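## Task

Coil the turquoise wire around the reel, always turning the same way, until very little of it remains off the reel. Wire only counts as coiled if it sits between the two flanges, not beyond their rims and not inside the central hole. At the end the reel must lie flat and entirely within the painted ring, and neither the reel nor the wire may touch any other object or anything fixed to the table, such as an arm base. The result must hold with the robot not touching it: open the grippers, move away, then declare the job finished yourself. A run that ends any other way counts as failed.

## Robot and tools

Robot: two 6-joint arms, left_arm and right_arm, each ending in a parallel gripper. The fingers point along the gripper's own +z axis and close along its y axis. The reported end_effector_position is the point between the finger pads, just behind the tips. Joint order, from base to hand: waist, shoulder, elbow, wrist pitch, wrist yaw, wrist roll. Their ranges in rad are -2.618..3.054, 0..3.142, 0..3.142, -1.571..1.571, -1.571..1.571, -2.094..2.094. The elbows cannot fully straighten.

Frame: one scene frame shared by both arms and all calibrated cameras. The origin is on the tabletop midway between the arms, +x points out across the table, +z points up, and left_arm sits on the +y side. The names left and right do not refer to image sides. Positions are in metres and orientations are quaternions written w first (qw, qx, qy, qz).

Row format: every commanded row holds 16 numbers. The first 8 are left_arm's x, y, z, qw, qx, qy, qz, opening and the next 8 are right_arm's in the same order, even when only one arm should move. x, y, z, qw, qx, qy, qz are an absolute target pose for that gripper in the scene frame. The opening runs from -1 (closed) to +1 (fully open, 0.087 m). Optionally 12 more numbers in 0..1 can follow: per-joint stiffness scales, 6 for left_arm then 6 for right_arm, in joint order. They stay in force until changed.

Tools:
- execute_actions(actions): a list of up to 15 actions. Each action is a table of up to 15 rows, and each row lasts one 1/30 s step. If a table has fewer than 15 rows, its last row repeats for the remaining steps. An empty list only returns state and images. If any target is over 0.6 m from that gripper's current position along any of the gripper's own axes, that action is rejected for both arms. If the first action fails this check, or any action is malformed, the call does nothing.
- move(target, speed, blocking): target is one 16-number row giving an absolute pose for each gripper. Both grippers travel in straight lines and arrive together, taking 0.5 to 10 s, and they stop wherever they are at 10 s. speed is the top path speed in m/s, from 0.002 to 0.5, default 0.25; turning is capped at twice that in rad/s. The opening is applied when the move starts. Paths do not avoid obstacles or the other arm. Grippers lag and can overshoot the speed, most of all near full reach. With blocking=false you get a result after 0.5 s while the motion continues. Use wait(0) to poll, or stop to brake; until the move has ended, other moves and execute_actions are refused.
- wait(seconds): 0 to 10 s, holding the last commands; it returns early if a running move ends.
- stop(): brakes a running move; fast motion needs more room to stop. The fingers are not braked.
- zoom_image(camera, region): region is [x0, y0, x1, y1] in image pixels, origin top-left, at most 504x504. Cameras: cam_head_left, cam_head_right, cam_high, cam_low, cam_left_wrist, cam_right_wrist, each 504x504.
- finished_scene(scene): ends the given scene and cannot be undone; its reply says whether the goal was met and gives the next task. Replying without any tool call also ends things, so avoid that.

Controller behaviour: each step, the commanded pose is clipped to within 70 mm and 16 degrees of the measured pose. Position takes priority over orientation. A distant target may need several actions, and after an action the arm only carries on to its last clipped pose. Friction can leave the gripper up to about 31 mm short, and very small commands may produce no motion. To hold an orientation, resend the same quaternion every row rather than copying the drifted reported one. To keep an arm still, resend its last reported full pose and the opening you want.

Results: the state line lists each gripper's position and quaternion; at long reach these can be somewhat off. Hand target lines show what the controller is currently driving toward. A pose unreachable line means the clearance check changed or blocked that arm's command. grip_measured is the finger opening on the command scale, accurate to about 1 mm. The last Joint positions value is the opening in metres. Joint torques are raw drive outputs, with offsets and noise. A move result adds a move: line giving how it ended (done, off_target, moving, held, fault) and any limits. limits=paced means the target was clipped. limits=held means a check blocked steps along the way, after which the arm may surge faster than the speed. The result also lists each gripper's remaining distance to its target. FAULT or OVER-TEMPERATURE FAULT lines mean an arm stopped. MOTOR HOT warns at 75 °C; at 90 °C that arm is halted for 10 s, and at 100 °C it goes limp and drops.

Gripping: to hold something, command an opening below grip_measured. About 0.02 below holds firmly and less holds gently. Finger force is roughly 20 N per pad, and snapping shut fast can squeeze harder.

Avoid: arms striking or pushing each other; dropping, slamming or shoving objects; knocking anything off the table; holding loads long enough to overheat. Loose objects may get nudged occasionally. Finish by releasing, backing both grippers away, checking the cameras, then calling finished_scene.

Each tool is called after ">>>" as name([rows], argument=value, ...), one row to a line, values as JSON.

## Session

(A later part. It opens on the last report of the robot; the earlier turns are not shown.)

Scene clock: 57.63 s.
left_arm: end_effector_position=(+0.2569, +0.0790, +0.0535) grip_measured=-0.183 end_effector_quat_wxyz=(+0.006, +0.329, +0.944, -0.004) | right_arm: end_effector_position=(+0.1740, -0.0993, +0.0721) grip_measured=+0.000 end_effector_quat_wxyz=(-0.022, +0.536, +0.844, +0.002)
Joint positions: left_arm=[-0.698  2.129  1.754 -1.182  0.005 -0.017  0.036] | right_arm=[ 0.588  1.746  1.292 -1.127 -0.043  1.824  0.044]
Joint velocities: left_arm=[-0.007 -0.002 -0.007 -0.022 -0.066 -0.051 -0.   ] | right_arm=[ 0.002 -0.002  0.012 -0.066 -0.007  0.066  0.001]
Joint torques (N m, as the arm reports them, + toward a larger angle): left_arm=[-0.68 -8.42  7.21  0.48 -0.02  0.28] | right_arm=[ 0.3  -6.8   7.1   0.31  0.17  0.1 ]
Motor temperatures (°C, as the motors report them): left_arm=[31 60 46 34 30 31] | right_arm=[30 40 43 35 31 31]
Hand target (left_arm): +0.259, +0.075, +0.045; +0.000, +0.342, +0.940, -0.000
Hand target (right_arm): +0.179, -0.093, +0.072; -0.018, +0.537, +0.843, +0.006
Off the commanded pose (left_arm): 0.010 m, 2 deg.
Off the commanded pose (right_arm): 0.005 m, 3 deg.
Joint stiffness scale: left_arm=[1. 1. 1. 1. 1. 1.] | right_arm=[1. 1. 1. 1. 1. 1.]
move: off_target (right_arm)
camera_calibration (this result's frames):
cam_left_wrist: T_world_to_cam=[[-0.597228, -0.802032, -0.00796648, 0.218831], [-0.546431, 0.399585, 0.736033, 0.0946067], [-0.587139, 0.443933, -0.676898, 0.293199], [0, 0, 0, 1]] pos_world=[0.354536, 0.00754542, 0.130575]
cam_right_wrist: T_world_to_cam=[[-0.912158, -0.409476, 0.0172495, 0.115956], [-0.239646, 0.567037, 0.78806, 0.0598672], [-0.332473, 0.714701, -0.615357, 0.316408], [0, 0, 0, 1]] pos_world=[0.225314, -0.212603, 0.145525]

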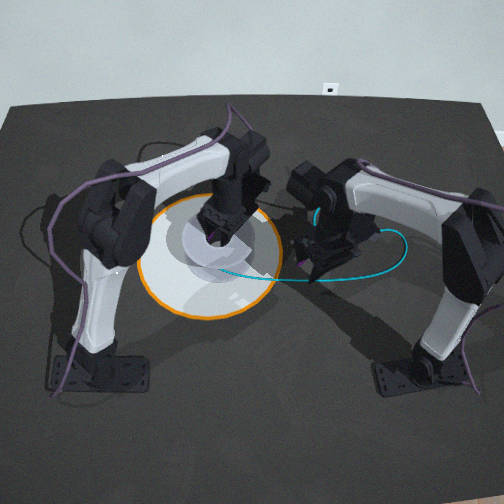

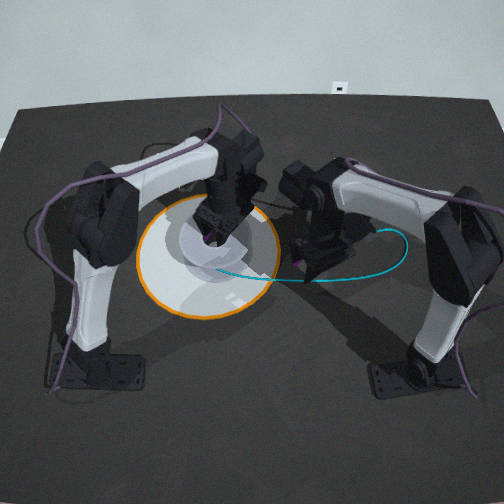

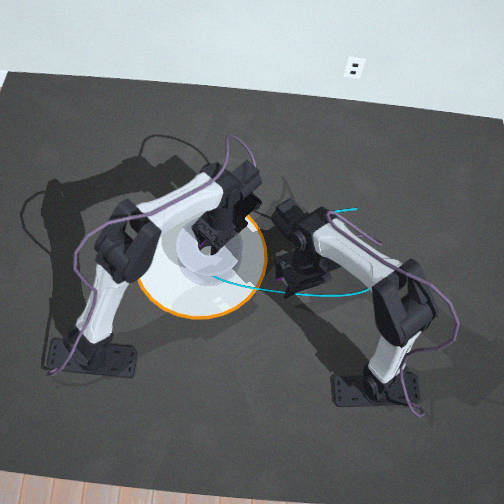

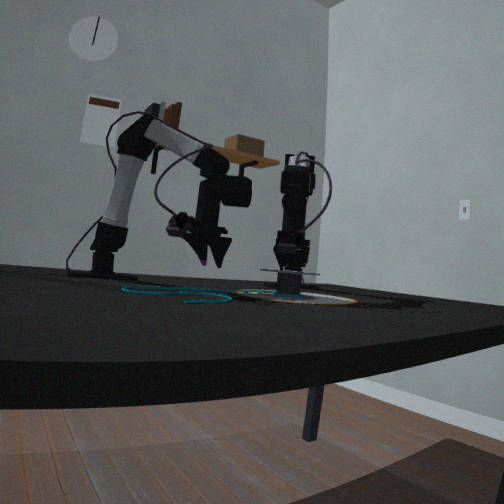

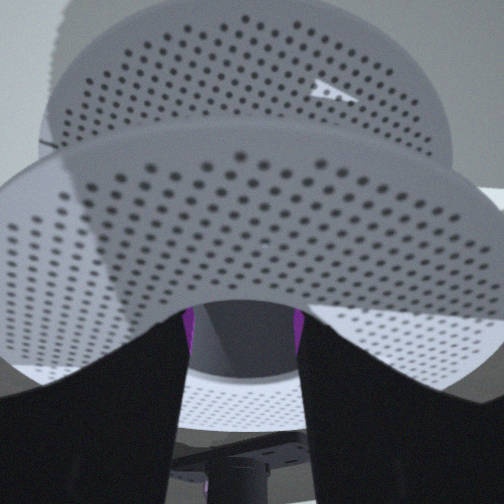

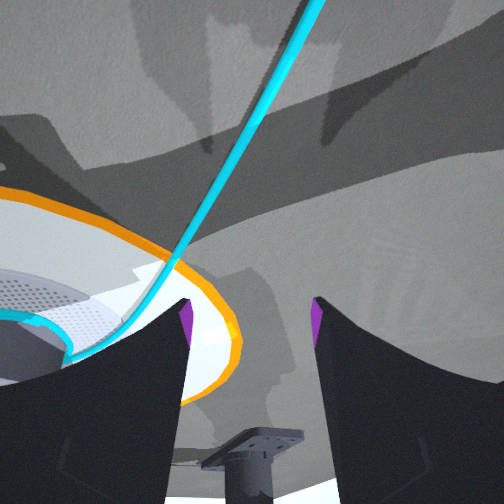

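>>> move(target=[0.259,0.075,0.045,0,0.342,0.94,0,0.3, 0.193,-0.1,-0.004,0,0.609,0.793,0,0], speed=0.12)

>>> execute_actions([
  [[0.259,0.075,0.045,0,0.342,0.94,0,0.3, 0.193,-0.1,-0.004,0,0.609,0.793,0,-0.6]],
  [[0.259,0.075,0.045,0,0.342,0.94,0,0.3, 0.193,-0.1,-0.004,0,0.609,0.793,0,-1]],
])

Scene clock: 63.87 s.
left_arm: end_effector_position=(+0.2569, +0.0790, +0.0535) grip_measured=-0.183 end_effector_quat_wxyz=(+0.006, +0.329, +0.944, -0.004) | right_arm: end_effector_position=(+0.1863, -0.0970, +0.0121) grip_measured=+0.000 end_effector_quat_wxyz=(-0.010, +0.596, +0.803, +0.001)
Joint positions: left_arm=[-0.698  2.129  1.754 -1.182  0.005 -0.017  0.036] | right_arm=[ 0.588  1.83   1.148 -0.891 -0.02   1.969  0.044]
Joint velocities: left_arm=[ 0.002 -0.007  0.017 -0.022 -0.051 -0.007 -0.   ] | right_arm=[-0.007 -0.007 -0.012 -0.051  0.037  0.051 -0.   ]
Joint torques (N m, as the arm reports them, + toward a larger angle): left_arm=[-0.69 -8.42  7.21  0.48 -0.02  0.28] | right_arm=[-0.86 -6.35  3.38  0.71  0.29  0.24]
Motor temperatures (°C, as the motors report them): left_arm=[31 60 47 34 30 31] | right_arm=[30 40 43 35 31 31]
Hand target (left_arm): +0.259, +0.075, +0.045; +0.000, +0.342, +0.940, -0.000
Hand target (right_arm): +0.193, -0.100, -0.003; -0.000, +0.609, +0.793, -0.000
Off the commanded pose (left_arm): 0.010 m, 2 deg.
Off the commanded pose (right_arm): 0.018 m, 2 deg.
Joint stiffness scale: left_arm=[1. 1. 1. 1. 1. 1.] | right_arm=[1. 1. 1. 1. 1. 1.]
move: off_target (right_arm)
camera_calibration (this result's frames):
cam_left_wrist: T_world_to_cam=[[-0.597228, -0.802032, -0.00796648, 0.218831], [-0.546431, 0.399585, 0.736033, 0.0946067], [-0.587139, 0.443933, -0.676898, 0.293199], [0, 0, 0, 1]] pos_world=[0.354536, 0.00754542, 0.130575]
cam_right_wrist: T_world_to_cam=[[-0.962084, -0.272688, 0.00601276, 0.151897], [-0.167876, 0.609378, 0.774904, 0.0997364], [-0.214971, 0.744513, -0.632051, 0.263049], [0, 0, 0, 1]] pos_world=[0.219429, -0.2152, 0.0880606]

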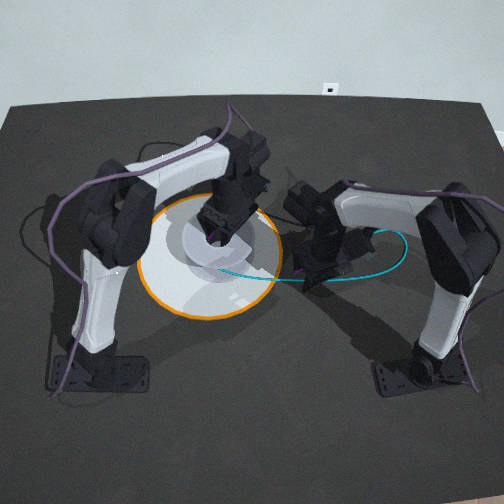

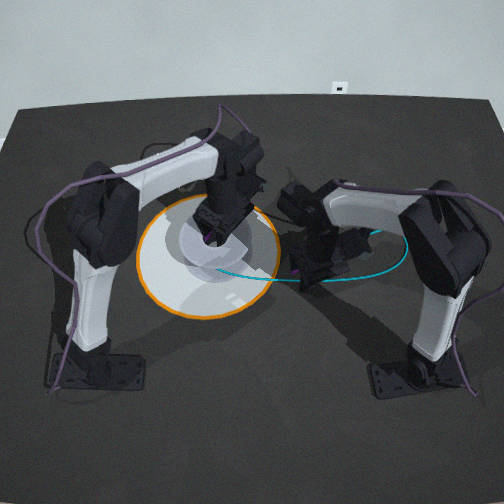

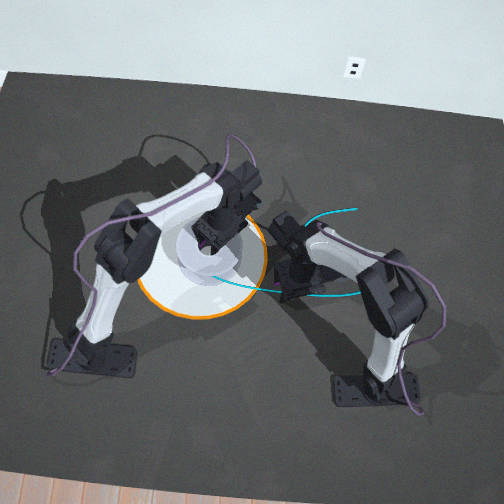

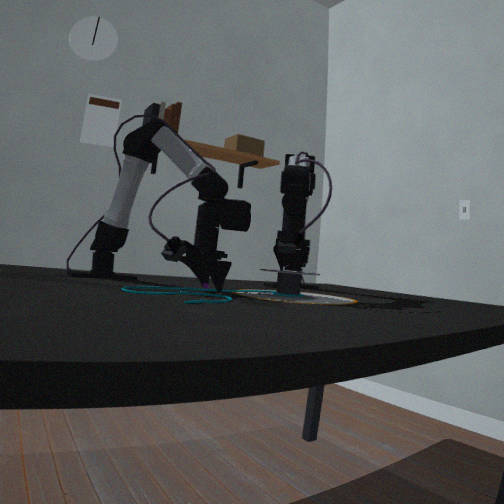

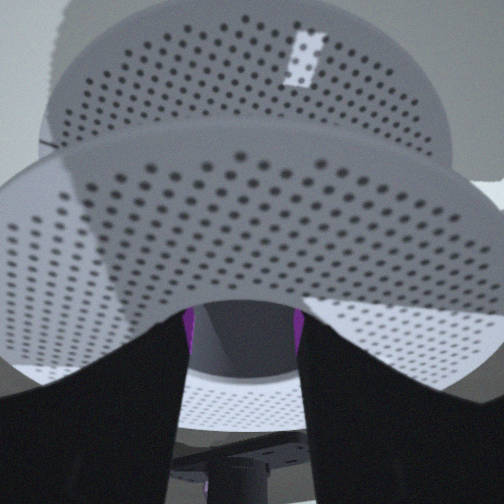

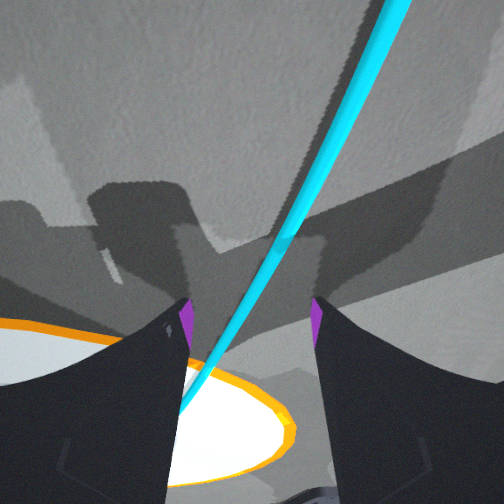

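Scene clock: 64.87 s.
left_arm: end_effector_position=(+0.2569, +0.0790, +0.0535) grip_measured=-0.183 end_effector_quat_wxyz=(+0.006, +0.329, +0.944, -0.004) | right_arm: end_effector_position=(+0.1957, -0.0927, +0.0124) grip_measured=-0.937 end_effector_quat_wxyz=(-0.001, +0.603, +0.798, +0.018)
Joint positions: left_arm=[-0.698  2.129  1.754 -1.182  0.005 -0.017  0.036] | right_arm=[ 0.586  1.83   1.148 -0.854 -0.009  1.983  0.003]
Joint velocities: left_arm=[-0.012 -0.007  0.007 -0.037 -0.022 -0.022  0.001] | right_arm=[ 0.012  0.002  0.007  0.007 -0.007  0.037 -0.   ]
Joint torques (N m, as the arm reports them, + toward a larger angle): left_arm=[-0.7  -8.43  7.21  0.48 -0.02  0.28] | right_arm=[-0.7  -6.4   3.49  0.5   0.21  0.12]
Motor temperatures (°C, as the motors report them): left_arm=[31 60 47 33 30 31] | right_arm=[30 40 43 35 31 31]
Hand target (left_arm): +0.259, +0.075, +0.045; +0.000, +0.342, +0.940, -0.000
Hand target (right_arm): +0.193, -0.100, -0.004; +0.000, +0.609, +0.793, -0.000
Off the commanded pose (left_arm): 0.010 m, 2 deg.
Off the commanded pose (right_arm): 0.018 m, 2 deg.
Joint stiffness scale: left_arm=[1. 1. 1. 1. 1. 1.] | right_arm=[1. 1. 1. 1. 1. 1.]
camera_calibration (this result's frames):
cam_left_wrist: T_world_to_cam=[[-0.597228, -0.802032, -0.00796648, 0.218831], [-0.546431, 0.399585, 0.736033, 0.0946067], [-0.587139, 0.443933, -0.676898, 0.293199], [0, 0, 0, 1]] pos_world=[0.354536, 0.00754542, 0.130575]
cam_right_wrist: T_world_to_cam=[[-0.965913, -0.256878, -0.0320259, 0.16474], [-0.185344, 0.599899, 0.778311, 0.100946], [-0.180718, 0.757717, -0.627061, 0.256576], [0, 0, 0, 1]] pos_world=[0.224202, -0.212651, 0.0875975]

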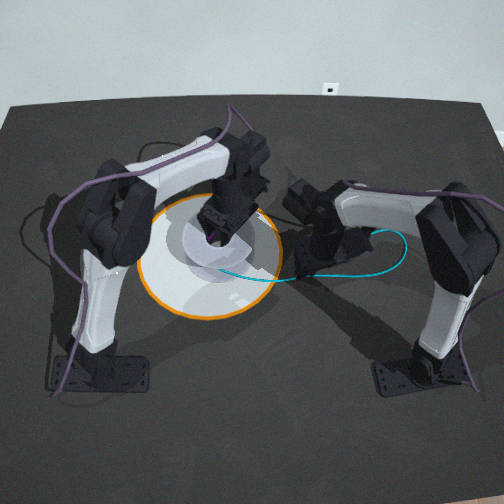

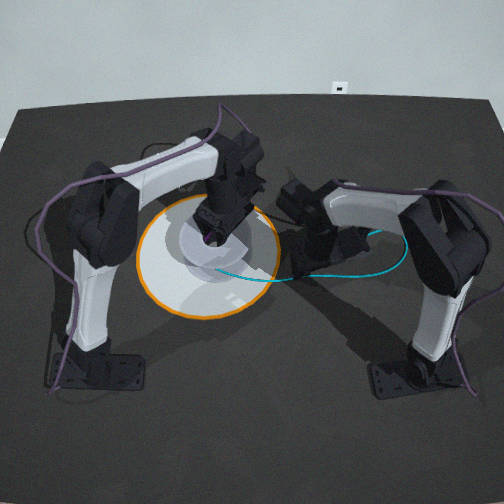

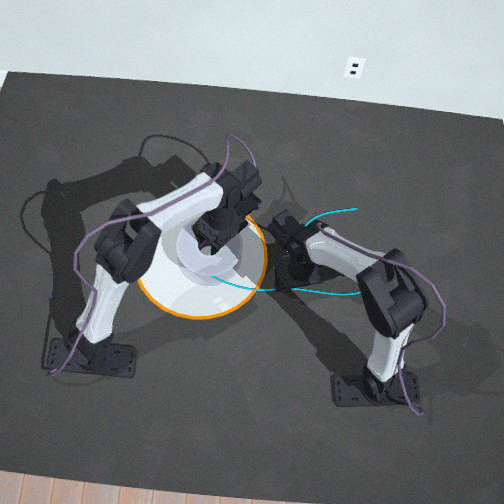

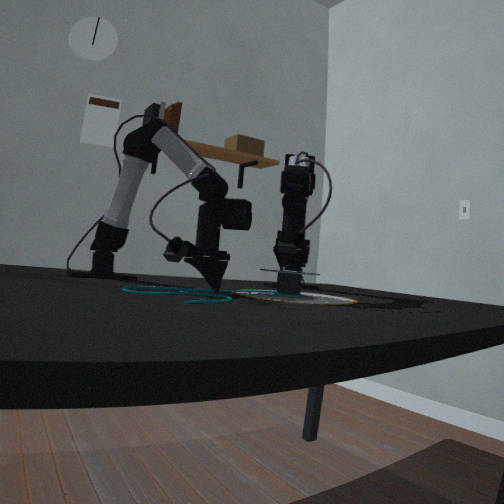

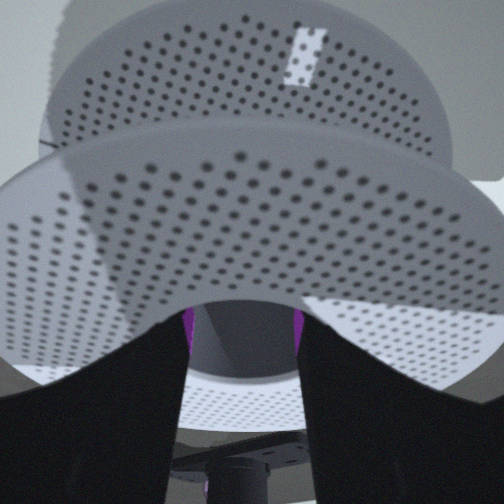

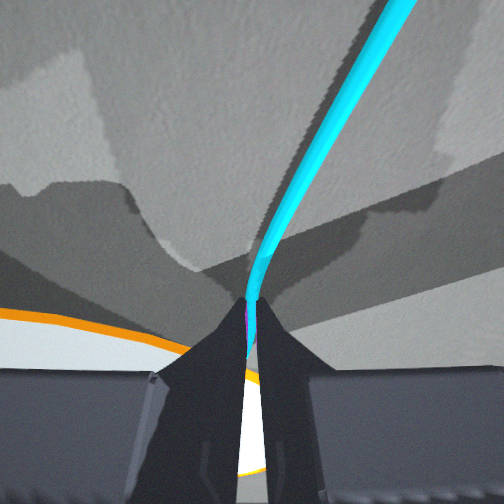

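>>> move(target=[0.259,0.075,0.05,0,-0.574,0.819,0,-1, 0.266,-0.09,0.02,0,0.609,0.793,0,-1], speed=0.3)

>>> move(target=[0.259,0.075,0.045,0,-0.574,0.819,0,0.3, 0.266,-0.09,0.02,0,0.609,0.793,0,-1])

>>> move(target=[0.259,0.075,0.045,0,0.259,0.966,0,0.3, 0.254,-0.045,0.02,0,0.609,0.793,0,-1], speed=0.15)

Scene clock: 75.87 s.
left_arm: end_effector_position=(+0.2602, +0.0716, +0.0479) grip_measured=-1.000 end_effector_quat_wxyz=(-0.004, -0.569, +0.823, +0.004) | right_arm: end_effector_position=(+0.2615, -0.0877, +0.0234) grip_measured=-0.937 end_effector_quat_wxyz=(-0.001, +0.608, +0.794, +0.009)
Joint positions: left_arm=[-0.602  1.978  1.503 -1.107  0.005 -1.802  0.   ] | right_arm=[ 0.487  2.025  1.469 -0.998 -0.007  1.898  0.003]
Joint velocities: left_arm=[-0.017 -0.007 -0.007 -0.007 -0.022  0.022  0.   ] | right_arm=[-0.007 -0.012 -0.002 -0.022 -0.007 -0.007 -0.   ]
Joint torques (N m, as the arm reports them, + toward a larger angle): left_arm=[  0.37 -11.44   4.15   0.37  -0.1    0.07] | right_arm=[-1.02 -9.02  6.96  0.19  0.21 -0.12]
Motor temperatures (°C, as the motors report them): left_arm=[31 62 47 33 30 31] | right_arm=[30 40 43 35 31 31]
Hand target (left_arm): +0.260, +0.075, +0.051; +0.000, -0.574, +0.819, +0.000
Hand target (right_arm): +0.266, -0.092, +0.020; +0.002, +0.609, +0.793, +0.001
Off the commanded pose (left_arm): 0.004 m, 1 deg.
Off the commanded pose (right_arm): 0.006 m, 1 deg.
Joint stiffness scale: left_arm=[1. 1. 1. 1. 1. 1.] | right_arm=[1. 1. 1. 1. 1. 1.]
move: done
camera_calibration (this result's frames):
cam_left_wrist: T_world_to_cam=[[0.945644, -0.324222, -0.025245, -0.220014], [-0.198179, -0.636086, 0.745734, 0.0866432], [-0.257841, -0.700196, -0.665765, 0.290341], [0, 0, 0, 1]] pos_world=[0.300088, 0.187075, 0.123132]
cam_right_wrist: T_world_to_cam=[[-0.969468, -0.244591, -0.0175488, 0.231648], [-0.168716, 0.613371, 0.771564, 0.0985786], [-0.177953, 0.750967, -0.63591, 0.270486], [0, 0, 0, 1]] pos_world=[0.289341, -0.206932, 0.10001]

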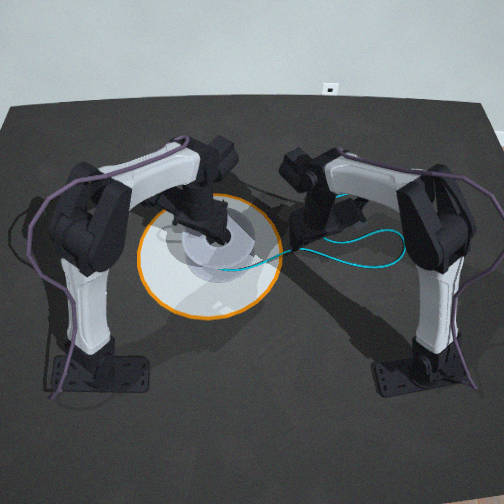

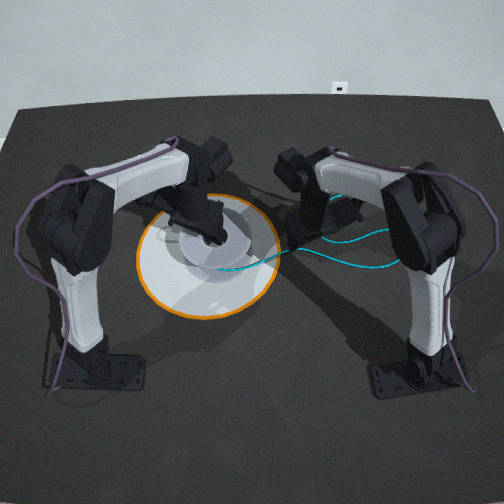

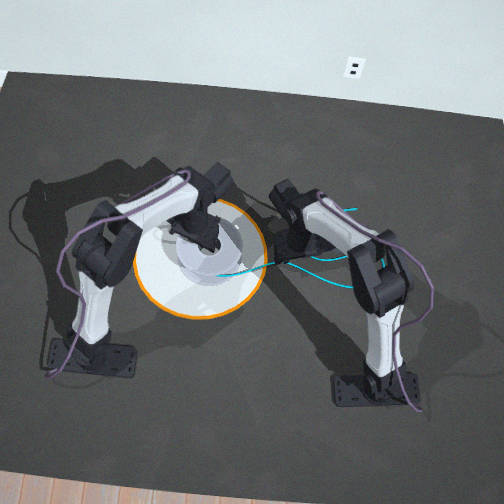

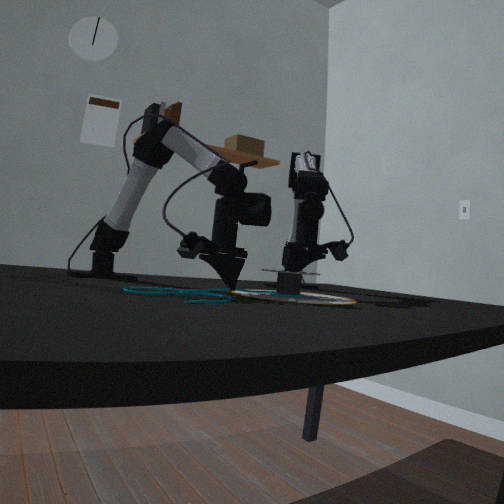

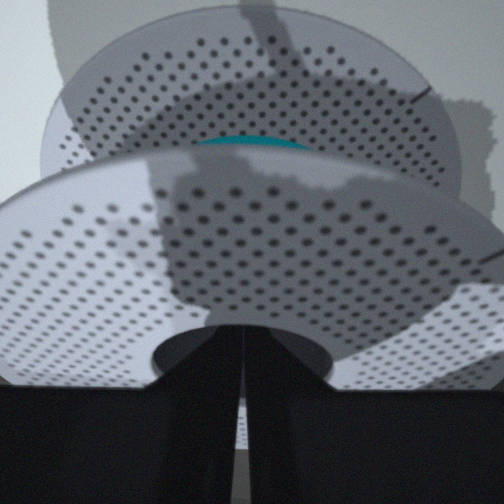

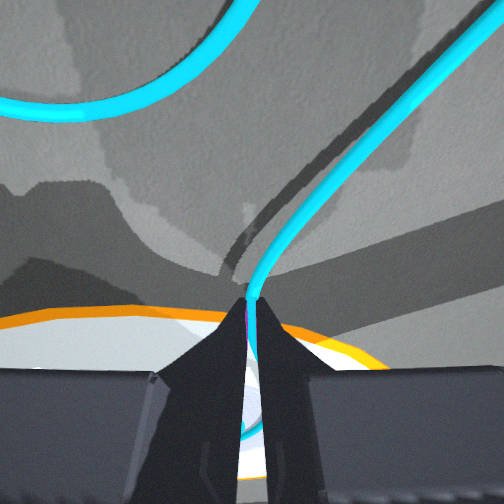

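Scene clock: 76.57 s.
left_arm: end_effector_position=(+0.2609, +0.0713, +0.0541) grip_measured=-0.179 end_effector_quat_wxyz=(-0.002, -0.569, +0.822, -0.002) | right_arm: end_effector_position=(+0.2611, -0.0880, +0.0234) grip_measured=-0.937 end_effector_quat_wxyz=(-0.001, +0.608, +0.794, +0.008)
Joint positions: left_arm=[-0.601  1.962  1.506 -1.111  0.005 -1.803  0.036] | right_arm=[ 0.487  2.025  1.469 -1.001 -0.007  1.898  0.003]
Joint velocities: left_arm=[-0.012 -0.002  0.012  0.095  0.037  0.007  0.001] | right_arm=[ 0.012  0.007 -0.002  0.037 -0.037  0.007  0.001]
Joint torques (N m, as the arm reports them, + toward a larger angle): left_arm=[ 0.22 -9.84  2.93  0.63 -0.1   0.02] | right_arm=[-0.76 -8.96  7.29  0.15  0.19 -0.09]
Motor temperatures (°C, as the motors report them): left_arm=[31 62 47 33 30 31] | right_arm=[30 40 43 35 31 31]
Hand target (left_arm): +0.259, +0.075, +0.045; -0.000, -0.574, +0.819, +0.001
Hand target (right_arm): +0.266, -0.090, +0.020; +0.000, +0.609, +0.793, +0.000
Off the commanded pose (left_arm): 0.010 m, 1 deg.
Off the commanded pose (right_arm): 0.006 m, 1 deg.
Joint stiffness scale: left_arm=[1. 1. 1. 1. 1. 1.] | right_arm=[1. 1. 1. 1. 1. 1.]
move: done
camera_calibration (this result's frames):
cam_left_wrist: T_world_to_cam=[[0.946348, -0.322933, -0.0118166, -0.221683], [-0.205645, -0.63004, 0.748839, 0.0832741], [-0.24927, -0.706232, -0.662647, 0.292505], [0, 0, 0, 1]] pos_world=[0.299827, 0.187454, 0.128849]
cam_right_wrist: T_world_to_cam=[[-0.969499, -0.244612, -0.0153936, 0.231067], [-0.167249, 0.614354, 0.771101, 0.0984381], [-0.179163, 0.750156, -0.636526, 0.270874], [0, 0, 0, 1]] pos_world=[0.289013, -0.207152, 0.100069]

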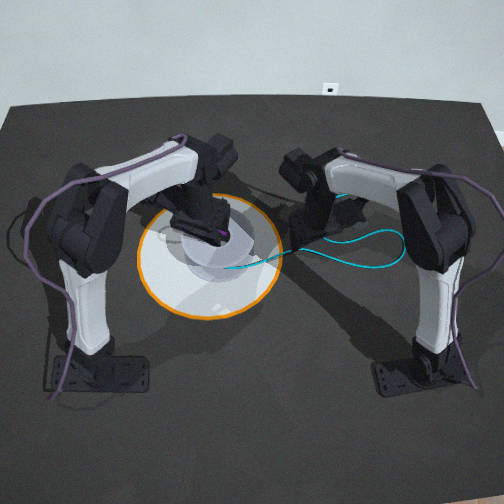

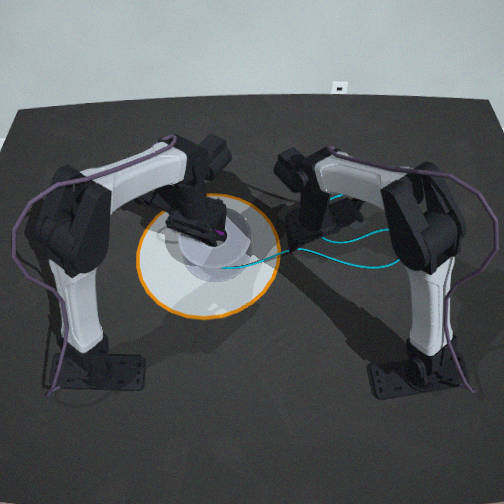

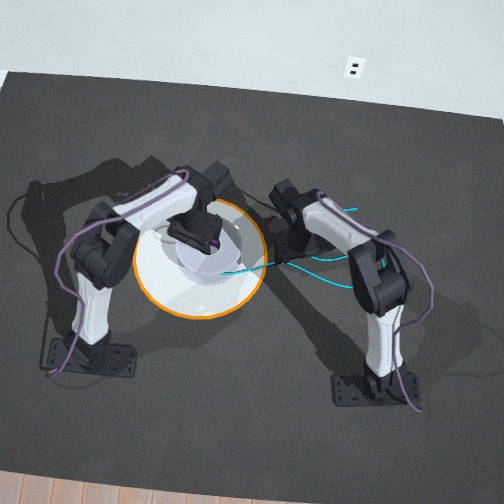

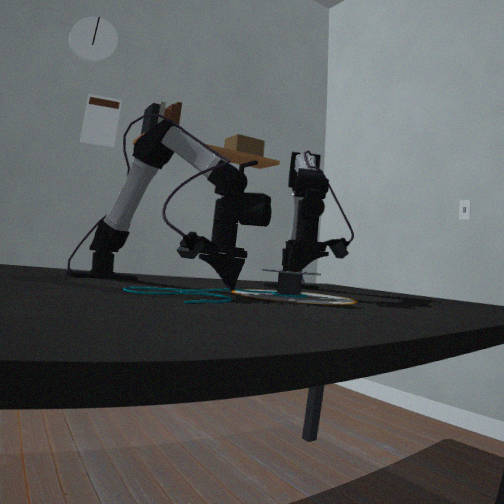

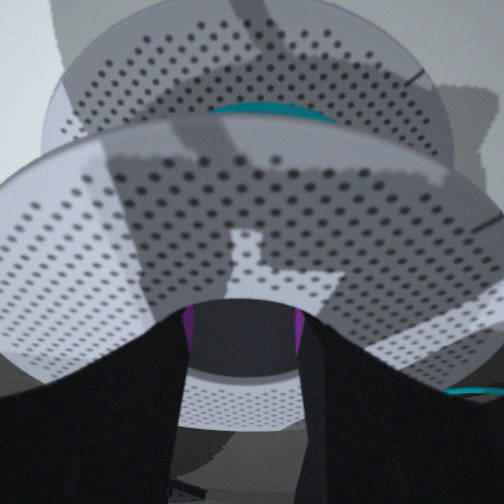

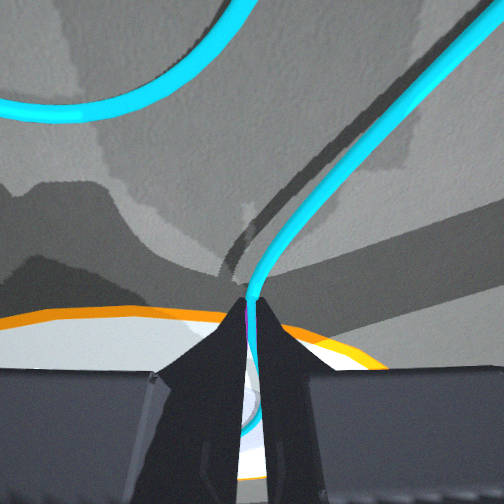

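Scene clock: 82.63 s.
left_arm: end_effector_position=(+0.2579, +0.0788, +0.0539) grip_measured=-0.179 end_effector_quat_wxyz=(+0.006, +0.158, +0.987, -0.003) | right_arm: end_effector_position=(+0.2554, -0.0524, +0.0242) grip_measured=-0.937 end_effector_quat_wxyz=(-0.002, +0.610, +0.793, +0.008)
Joint positions: left_arm=[-0.664  2.122  1.744 -1.179  0.    -0.337  0.036] | right_arm=[ 0.571  2.084  1.562 -1.034 -0.007  1.985  0.003]
Joint velocities: left_arm=[-0.007 -0.002  0.007 -0.007  0.022 -0.007 -0.   ] | right_arm=[ 0.002  0.007 -0.012  0.022  0.022  0.022  0.   ]
Joint torques (N m, as the arm reports them, + toward a larger angle): left_arm=[  0.04 -11.03   5.93   0.44   0.     0.09] | right_arm=[ -0.18 -11.44   5.45   0.27   0.1    0.01]
Motor temperatures (°C, as the motors report them): left_arm=[31 62 47 33 30 31] | right_arm=[30 41 44 34 31 31]
Hand target (left_arm): +0.258, +0.079, +0.054; +0.006, +0.157, +0.988, -0.004
Hand target (right_arm): +0.255, -0.052, +0.024; -0.002, +0.610, +0.793, +0.008
Off the commanded pose (left_arm): 0.010 m, 12 deg.
Off the commanded pose (right_arm): 0.009 m, 1 deg.
Joint stiffness scale: left_arm=[1. 1. 1. 1. 1. 1.] | right_arm=[1. 1. 1. 1. 1. 1.]
move: held (left_arm, right_arm); limits=held; held on 21 of 182 steps (left_arm, right_arm), including the last (left_arm, right_arm)
pose unreachable (left arm): on one or more control steps of this call, first in action 0 (counted from 0), this arm could not follow its commanded pose, so it was not sent that pose on those steps. On the call's last step it was still not sent that pose. It may still have moved: this result reports where it is.
cause: the commanded pose would bring a part of the arm too close to another arm (this arm's wrist (the part past joint 4) and the other arm's wrist (the part past joint 4)).
pose unreachable (right arm): on one or more control steps of this call, first in action 0 (counted from 0), this arm could not follow its commanded pose, so it was not sent that pose on those steps. On the call's last step it was still not sent that pose. It may still have moved: this result reports where it is.
cause: the commanded pose would bring a part of the arm too close to another arm (this arm's wrist (the part past joint 4) and the other arm's wrist (the part past joint 4)).
camera_calibration (this result's frames):
cam_left_wrist: T_world_to_cam=[[-0.281773, -0.959449, -0.00782984, 0.150282], [-0.650799, 0.185119, 0.736336, 0.138813], [-0.705028, 0.212575, -0.67657, 0.342781], [0, 0, 0, 1]] pos_world=[0.374355, 0.0456244, 0.130879]
cam_right_wrist: T_world_to_cam=[[-0.970532, -0.240542, -0.0143817, 0.234723], [-0.163748, 0.614546, 0.771699, 0.0740507], [-0.176788, 0.751314, -0.635825, 0.243076], [0, 0, 0, 1]] pos_world=[0.282905, -0.171673, 0.100785]

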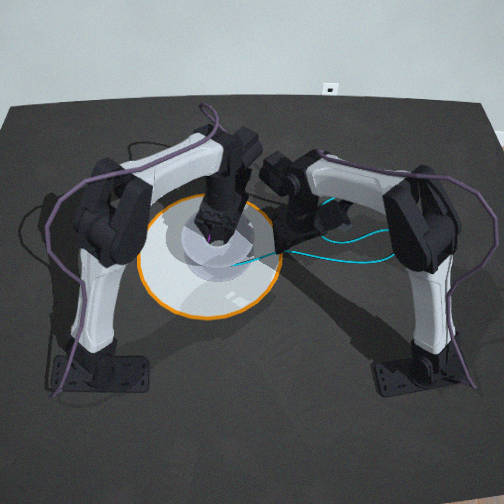

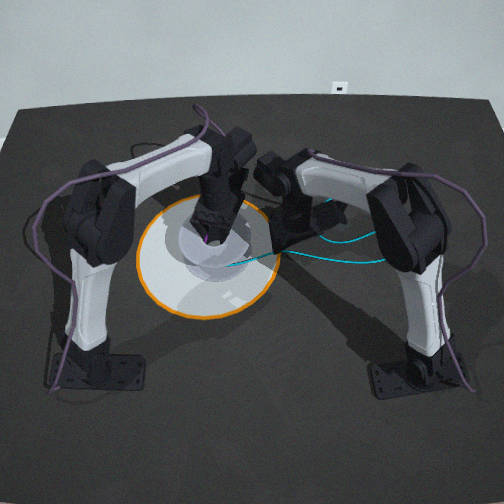

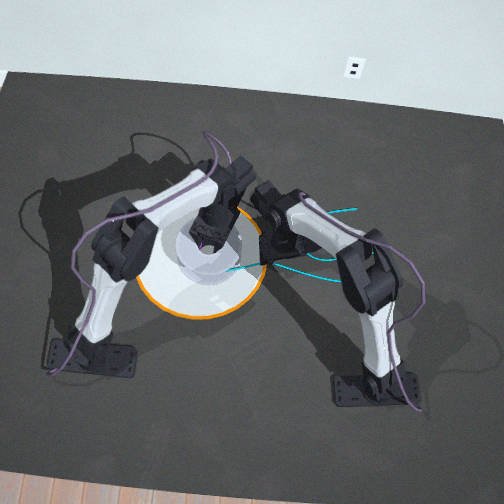

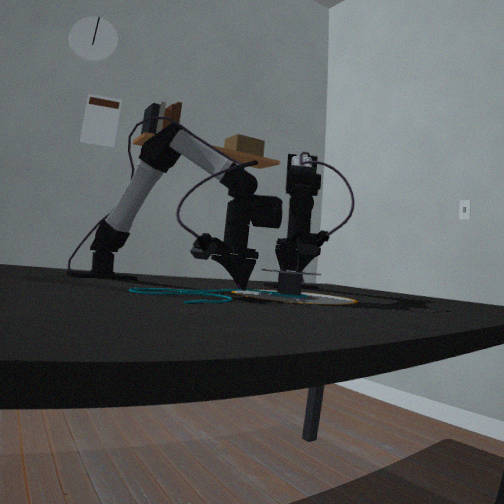

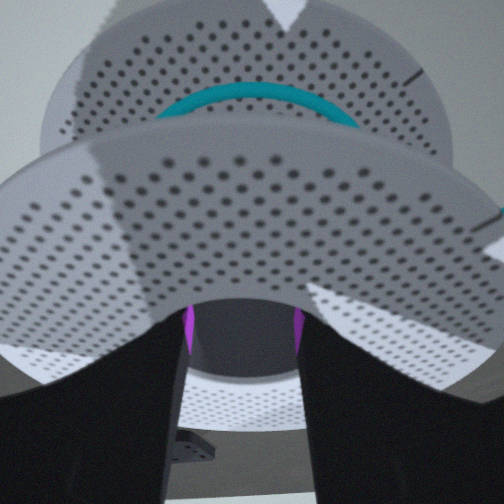

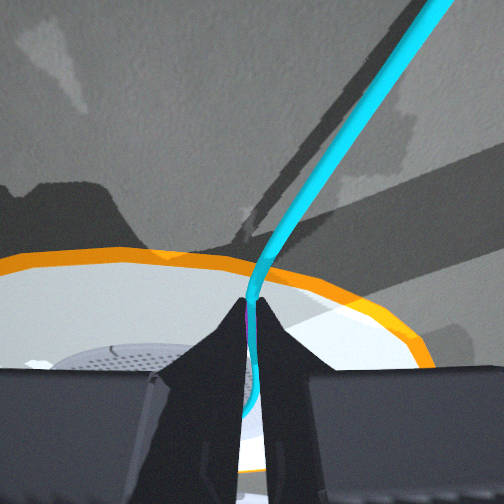

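>>> execute_actions([
  [[0.259,0.075,0.045,0,0.158,0.987,0,0.3, 0.256,-0.055,0.012,0,0.609,0.793,0,-1]],
  [[0.259,0.075,0.045,0,0.158,0.987,0,0.3, 0.256,-0.055,0.012,0,0.609,0.793,0,0]],
  [[0.259,0.075,0.045,0,0.158,0.987,0,0.3, 0.256,-0.08,0.07,0,0.609,0.793,0,0]],
])

>>> move(target=[0.259,0.075,0.045,0,0.158,0.987,0,0.3, 0.235,-0.24,0.07,0,0.707,0.707,0,0], speed=0.3)

Scene clock: 92.63 s.
left_arm: end_effector_position=(+0.2579, +0.0788, +0.0539) grip_measured=-0.179 end_effector_quat_wxyz=(+0.006, +0.157, +0.988, -0.003) | right_arm: end_effector_position=(+0.2550, -0.0775, +0.0656) grip_measured=+0.000 end_effector_quat_wxyz=(-0.001, +0.612, +0.791, +0.003)
Joint positions: left_arm=[-0.664  2.122  1.744 -1.179  0.    -0.338  0.036] | right_arm=[ 0.521  1.998  1.603 -1.171 -0.004  1.94   0.044]
Joint velocities: left_arm=[-0.012 -0.017 -0.002 -0.022  0.037 -0.051  0.   ] | right_arm=[ 0.007  0.007 -0.007 -0.11  -0.022  0.007 -0.   ]
Joint torques (N m, as the arm reports them, + toward a larger angle): left_arm=[-0.45 -8.61  6.75  0.5  -0.01  0.05] | right_arm=[ -0.55 -10.89   6.75   0.15   0.19  -0.12]
Motor temperatures (°C, as the motors report them): left_arm=[31 64 47 33 30 31] | right_arm=[30 43 44 34 31 31]
Hand target (left_arm): +0.259, +0.075, +0.045; +0.000, +0.158, +0.987, -0.000
Hand target (right_arm): +0.256, -0.080, +0.070; +0.001, +0.609, +0.793, +0.000
Off the commanded pose (left_arm): 0.010 m, 1 deg.
Off the commanded pose (right_arm): 0.005 m, 1 deg.
Joint stiffness scale: left_arm=[1. 1. 1. 1. 1. 1.] | right_arm=[1. 1. 1. 1. 1. 1.]
camera_calibration (this result's frames):
cam_left_wrist: T_world_to_cam=[[-0.281407, -0.959557, -0.00782495, 0.15018], [-0.650867, 0.184874, 0.736338, 0.138849], [-0.705111, 0.212304, -0.676569, 0.342823], [0, 0, 0, 1]] pos_world=[0.374363, 0.0456541, 0.130879]
cam_right_wrist: T_world_to_cam=[[-0.97169, -0.236156, -0.00693928, 0.229086], [-0.156473, 0.621262, 0.767821, 0.0564341], [-0.177015, 0.74717, -0.640626, 0.288278], [0, 0, 0, 1]] pos_world=[0.282461, -0.196353, 0.142937]

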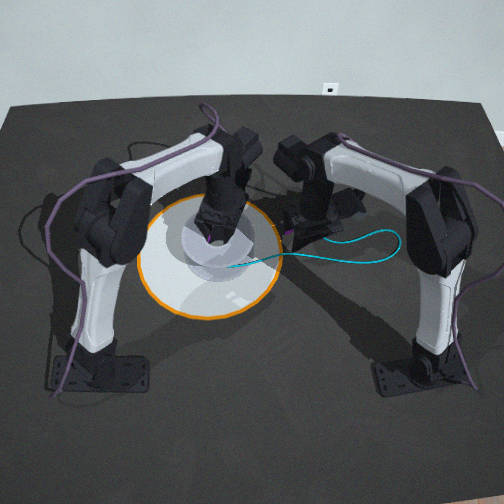

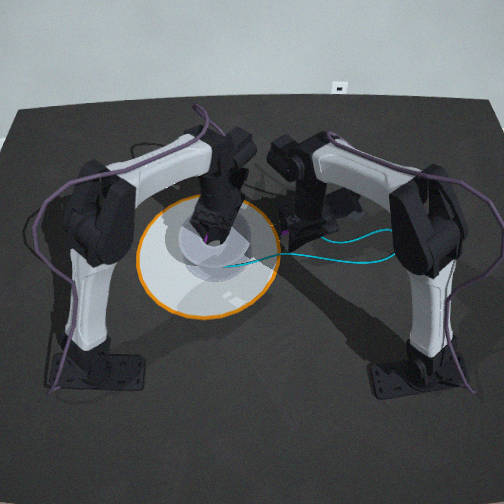

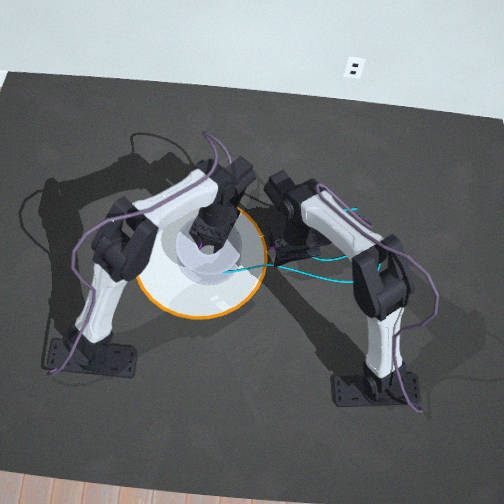

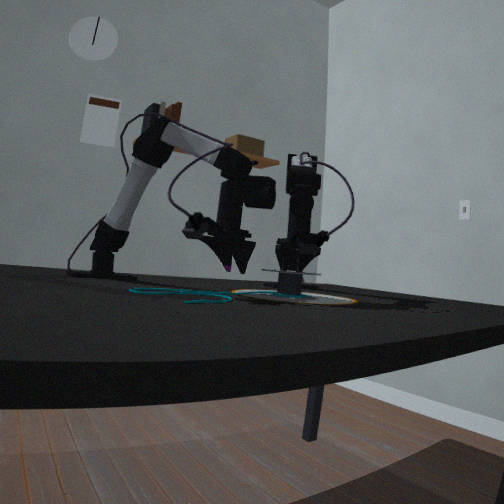

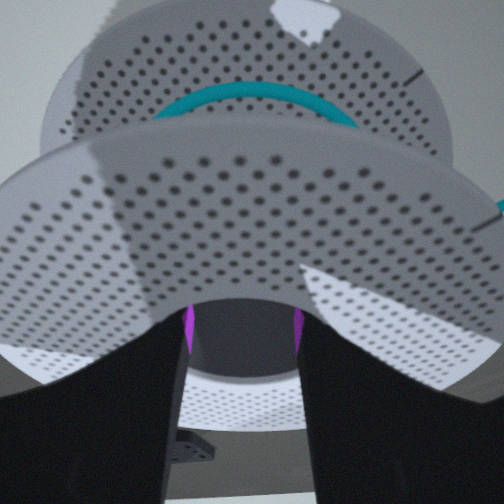

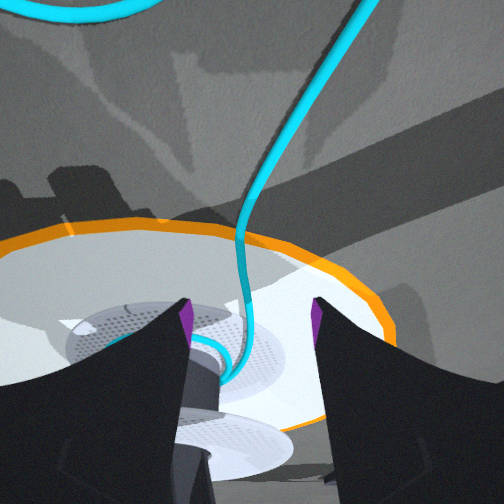

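Scene clock: 93.77 s.
left_arm: end_effector_position=(+0.2579, +0.0788, +0.0539) grip_measured=-0.179 end_effector_quat_wxyz=(+0.006, +0.157, +0.988, -0.003) | right_arm: end_effector_position=(+0.2388, -0.2397, +0.0708) grip_measured=+0.000 end_effector_quat_wxyz=(+0.004, +0.709, +0.705, -0.001)
Joint positions: left_arm=[-0.664  2.122  1.744 -1.179  0.    -0.338  0.036] | right_arm=[ 0.108  1.649  1.184 -1.104  0.007  1.788  0.044]
Joint velocities: left_arm=[ 0.007 -0.012  0.007 -0.051  0.022 -0.037  0.   ] | right_arm=[ 0.002 -0.002  0.002  0.007 -0.051 -0.081 -0.   ]
Joint torques (N m, as the arm reports them, + toward a larger angle): left_arm=[-0.45 -8.61  6.76  0.5   0.    0.06] | right_arm=[-0.62 -8.51  4.13  0.34  0.12 -0.15]
Motor temperatures (°C, as the motors report them): left_arm=[31 64 47 33 30 31] | right_arm=[30 43 44 34 31 31]
Hand target (left_arm): +0.259, +0.075, +0.045; +0.000, +0.158, +0.987, -0.000
Hand target (right_arm): +0.236, -0.242, +0.070; +0.006, +0.707, +0.707, +0.001
Off the commanded pose (left_arm): 0.010 m, 1 deg.
Off the commanded pose (right_arm): 0.004 m, 1 deg.
Joint stiffness scale: left_arm=[1. 1. 1. 1. 1. 1.] | right_arm=[1. 1. 1. 1. 1. 1.]
move: done
camera_calibration (this result's frames):
cam_left_wrist: T_world_to_cam=[[-0.281407, -0.959557, -0.00782495, 0.15018], [-0.650867, 0.184874, 0.736338, 0.138849], [-0.705111, 0.212304, -0.676569, 0.342823], [0, 0, 0, 1]] pos_world=[0.374363, 0.0456541, 0.130879]
cam_right_wrist: T_world_to_cam=[[-0.999722, 0.0220747, -0.00830272, 0.243773], [0.0080465, 0.650166, 0.759749, 0.118836], [0.0221694, 0.759471, -0.650163, 0.365945], [0, 0, 0, 1]] pos_world=[0.234637, -0.360568, 0.149662]

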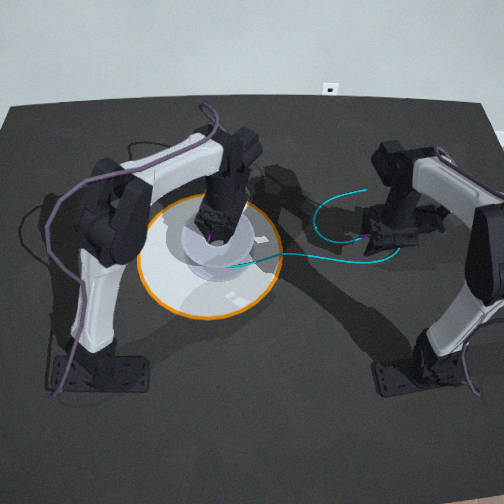

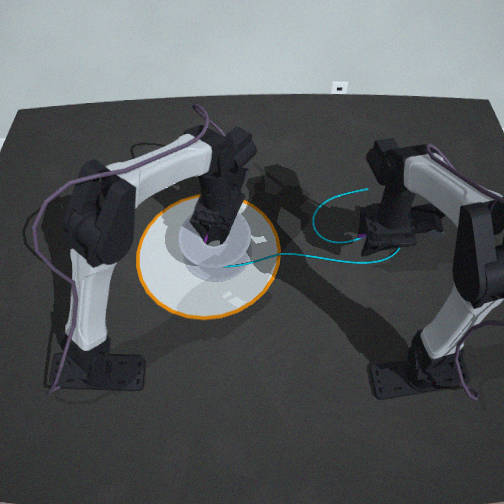

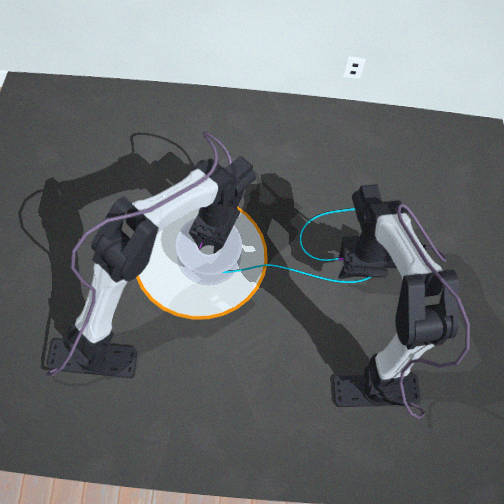

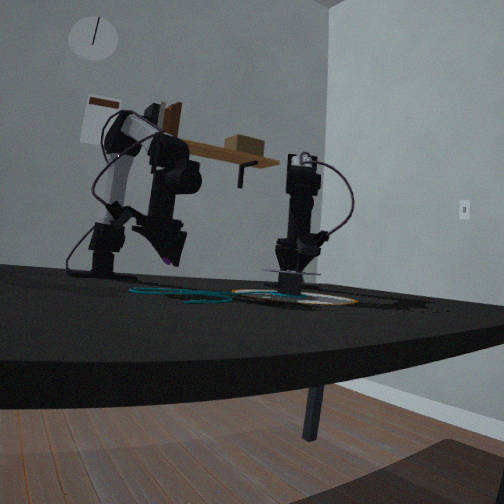

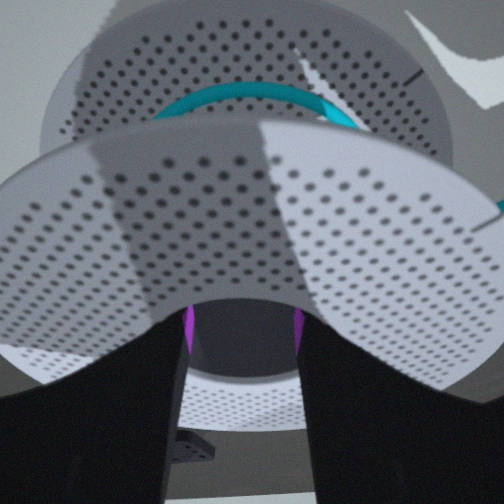

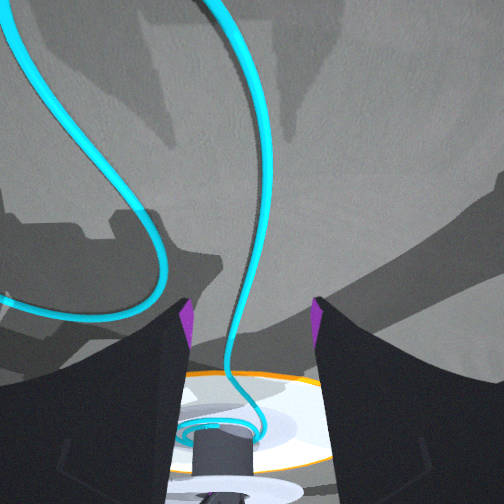

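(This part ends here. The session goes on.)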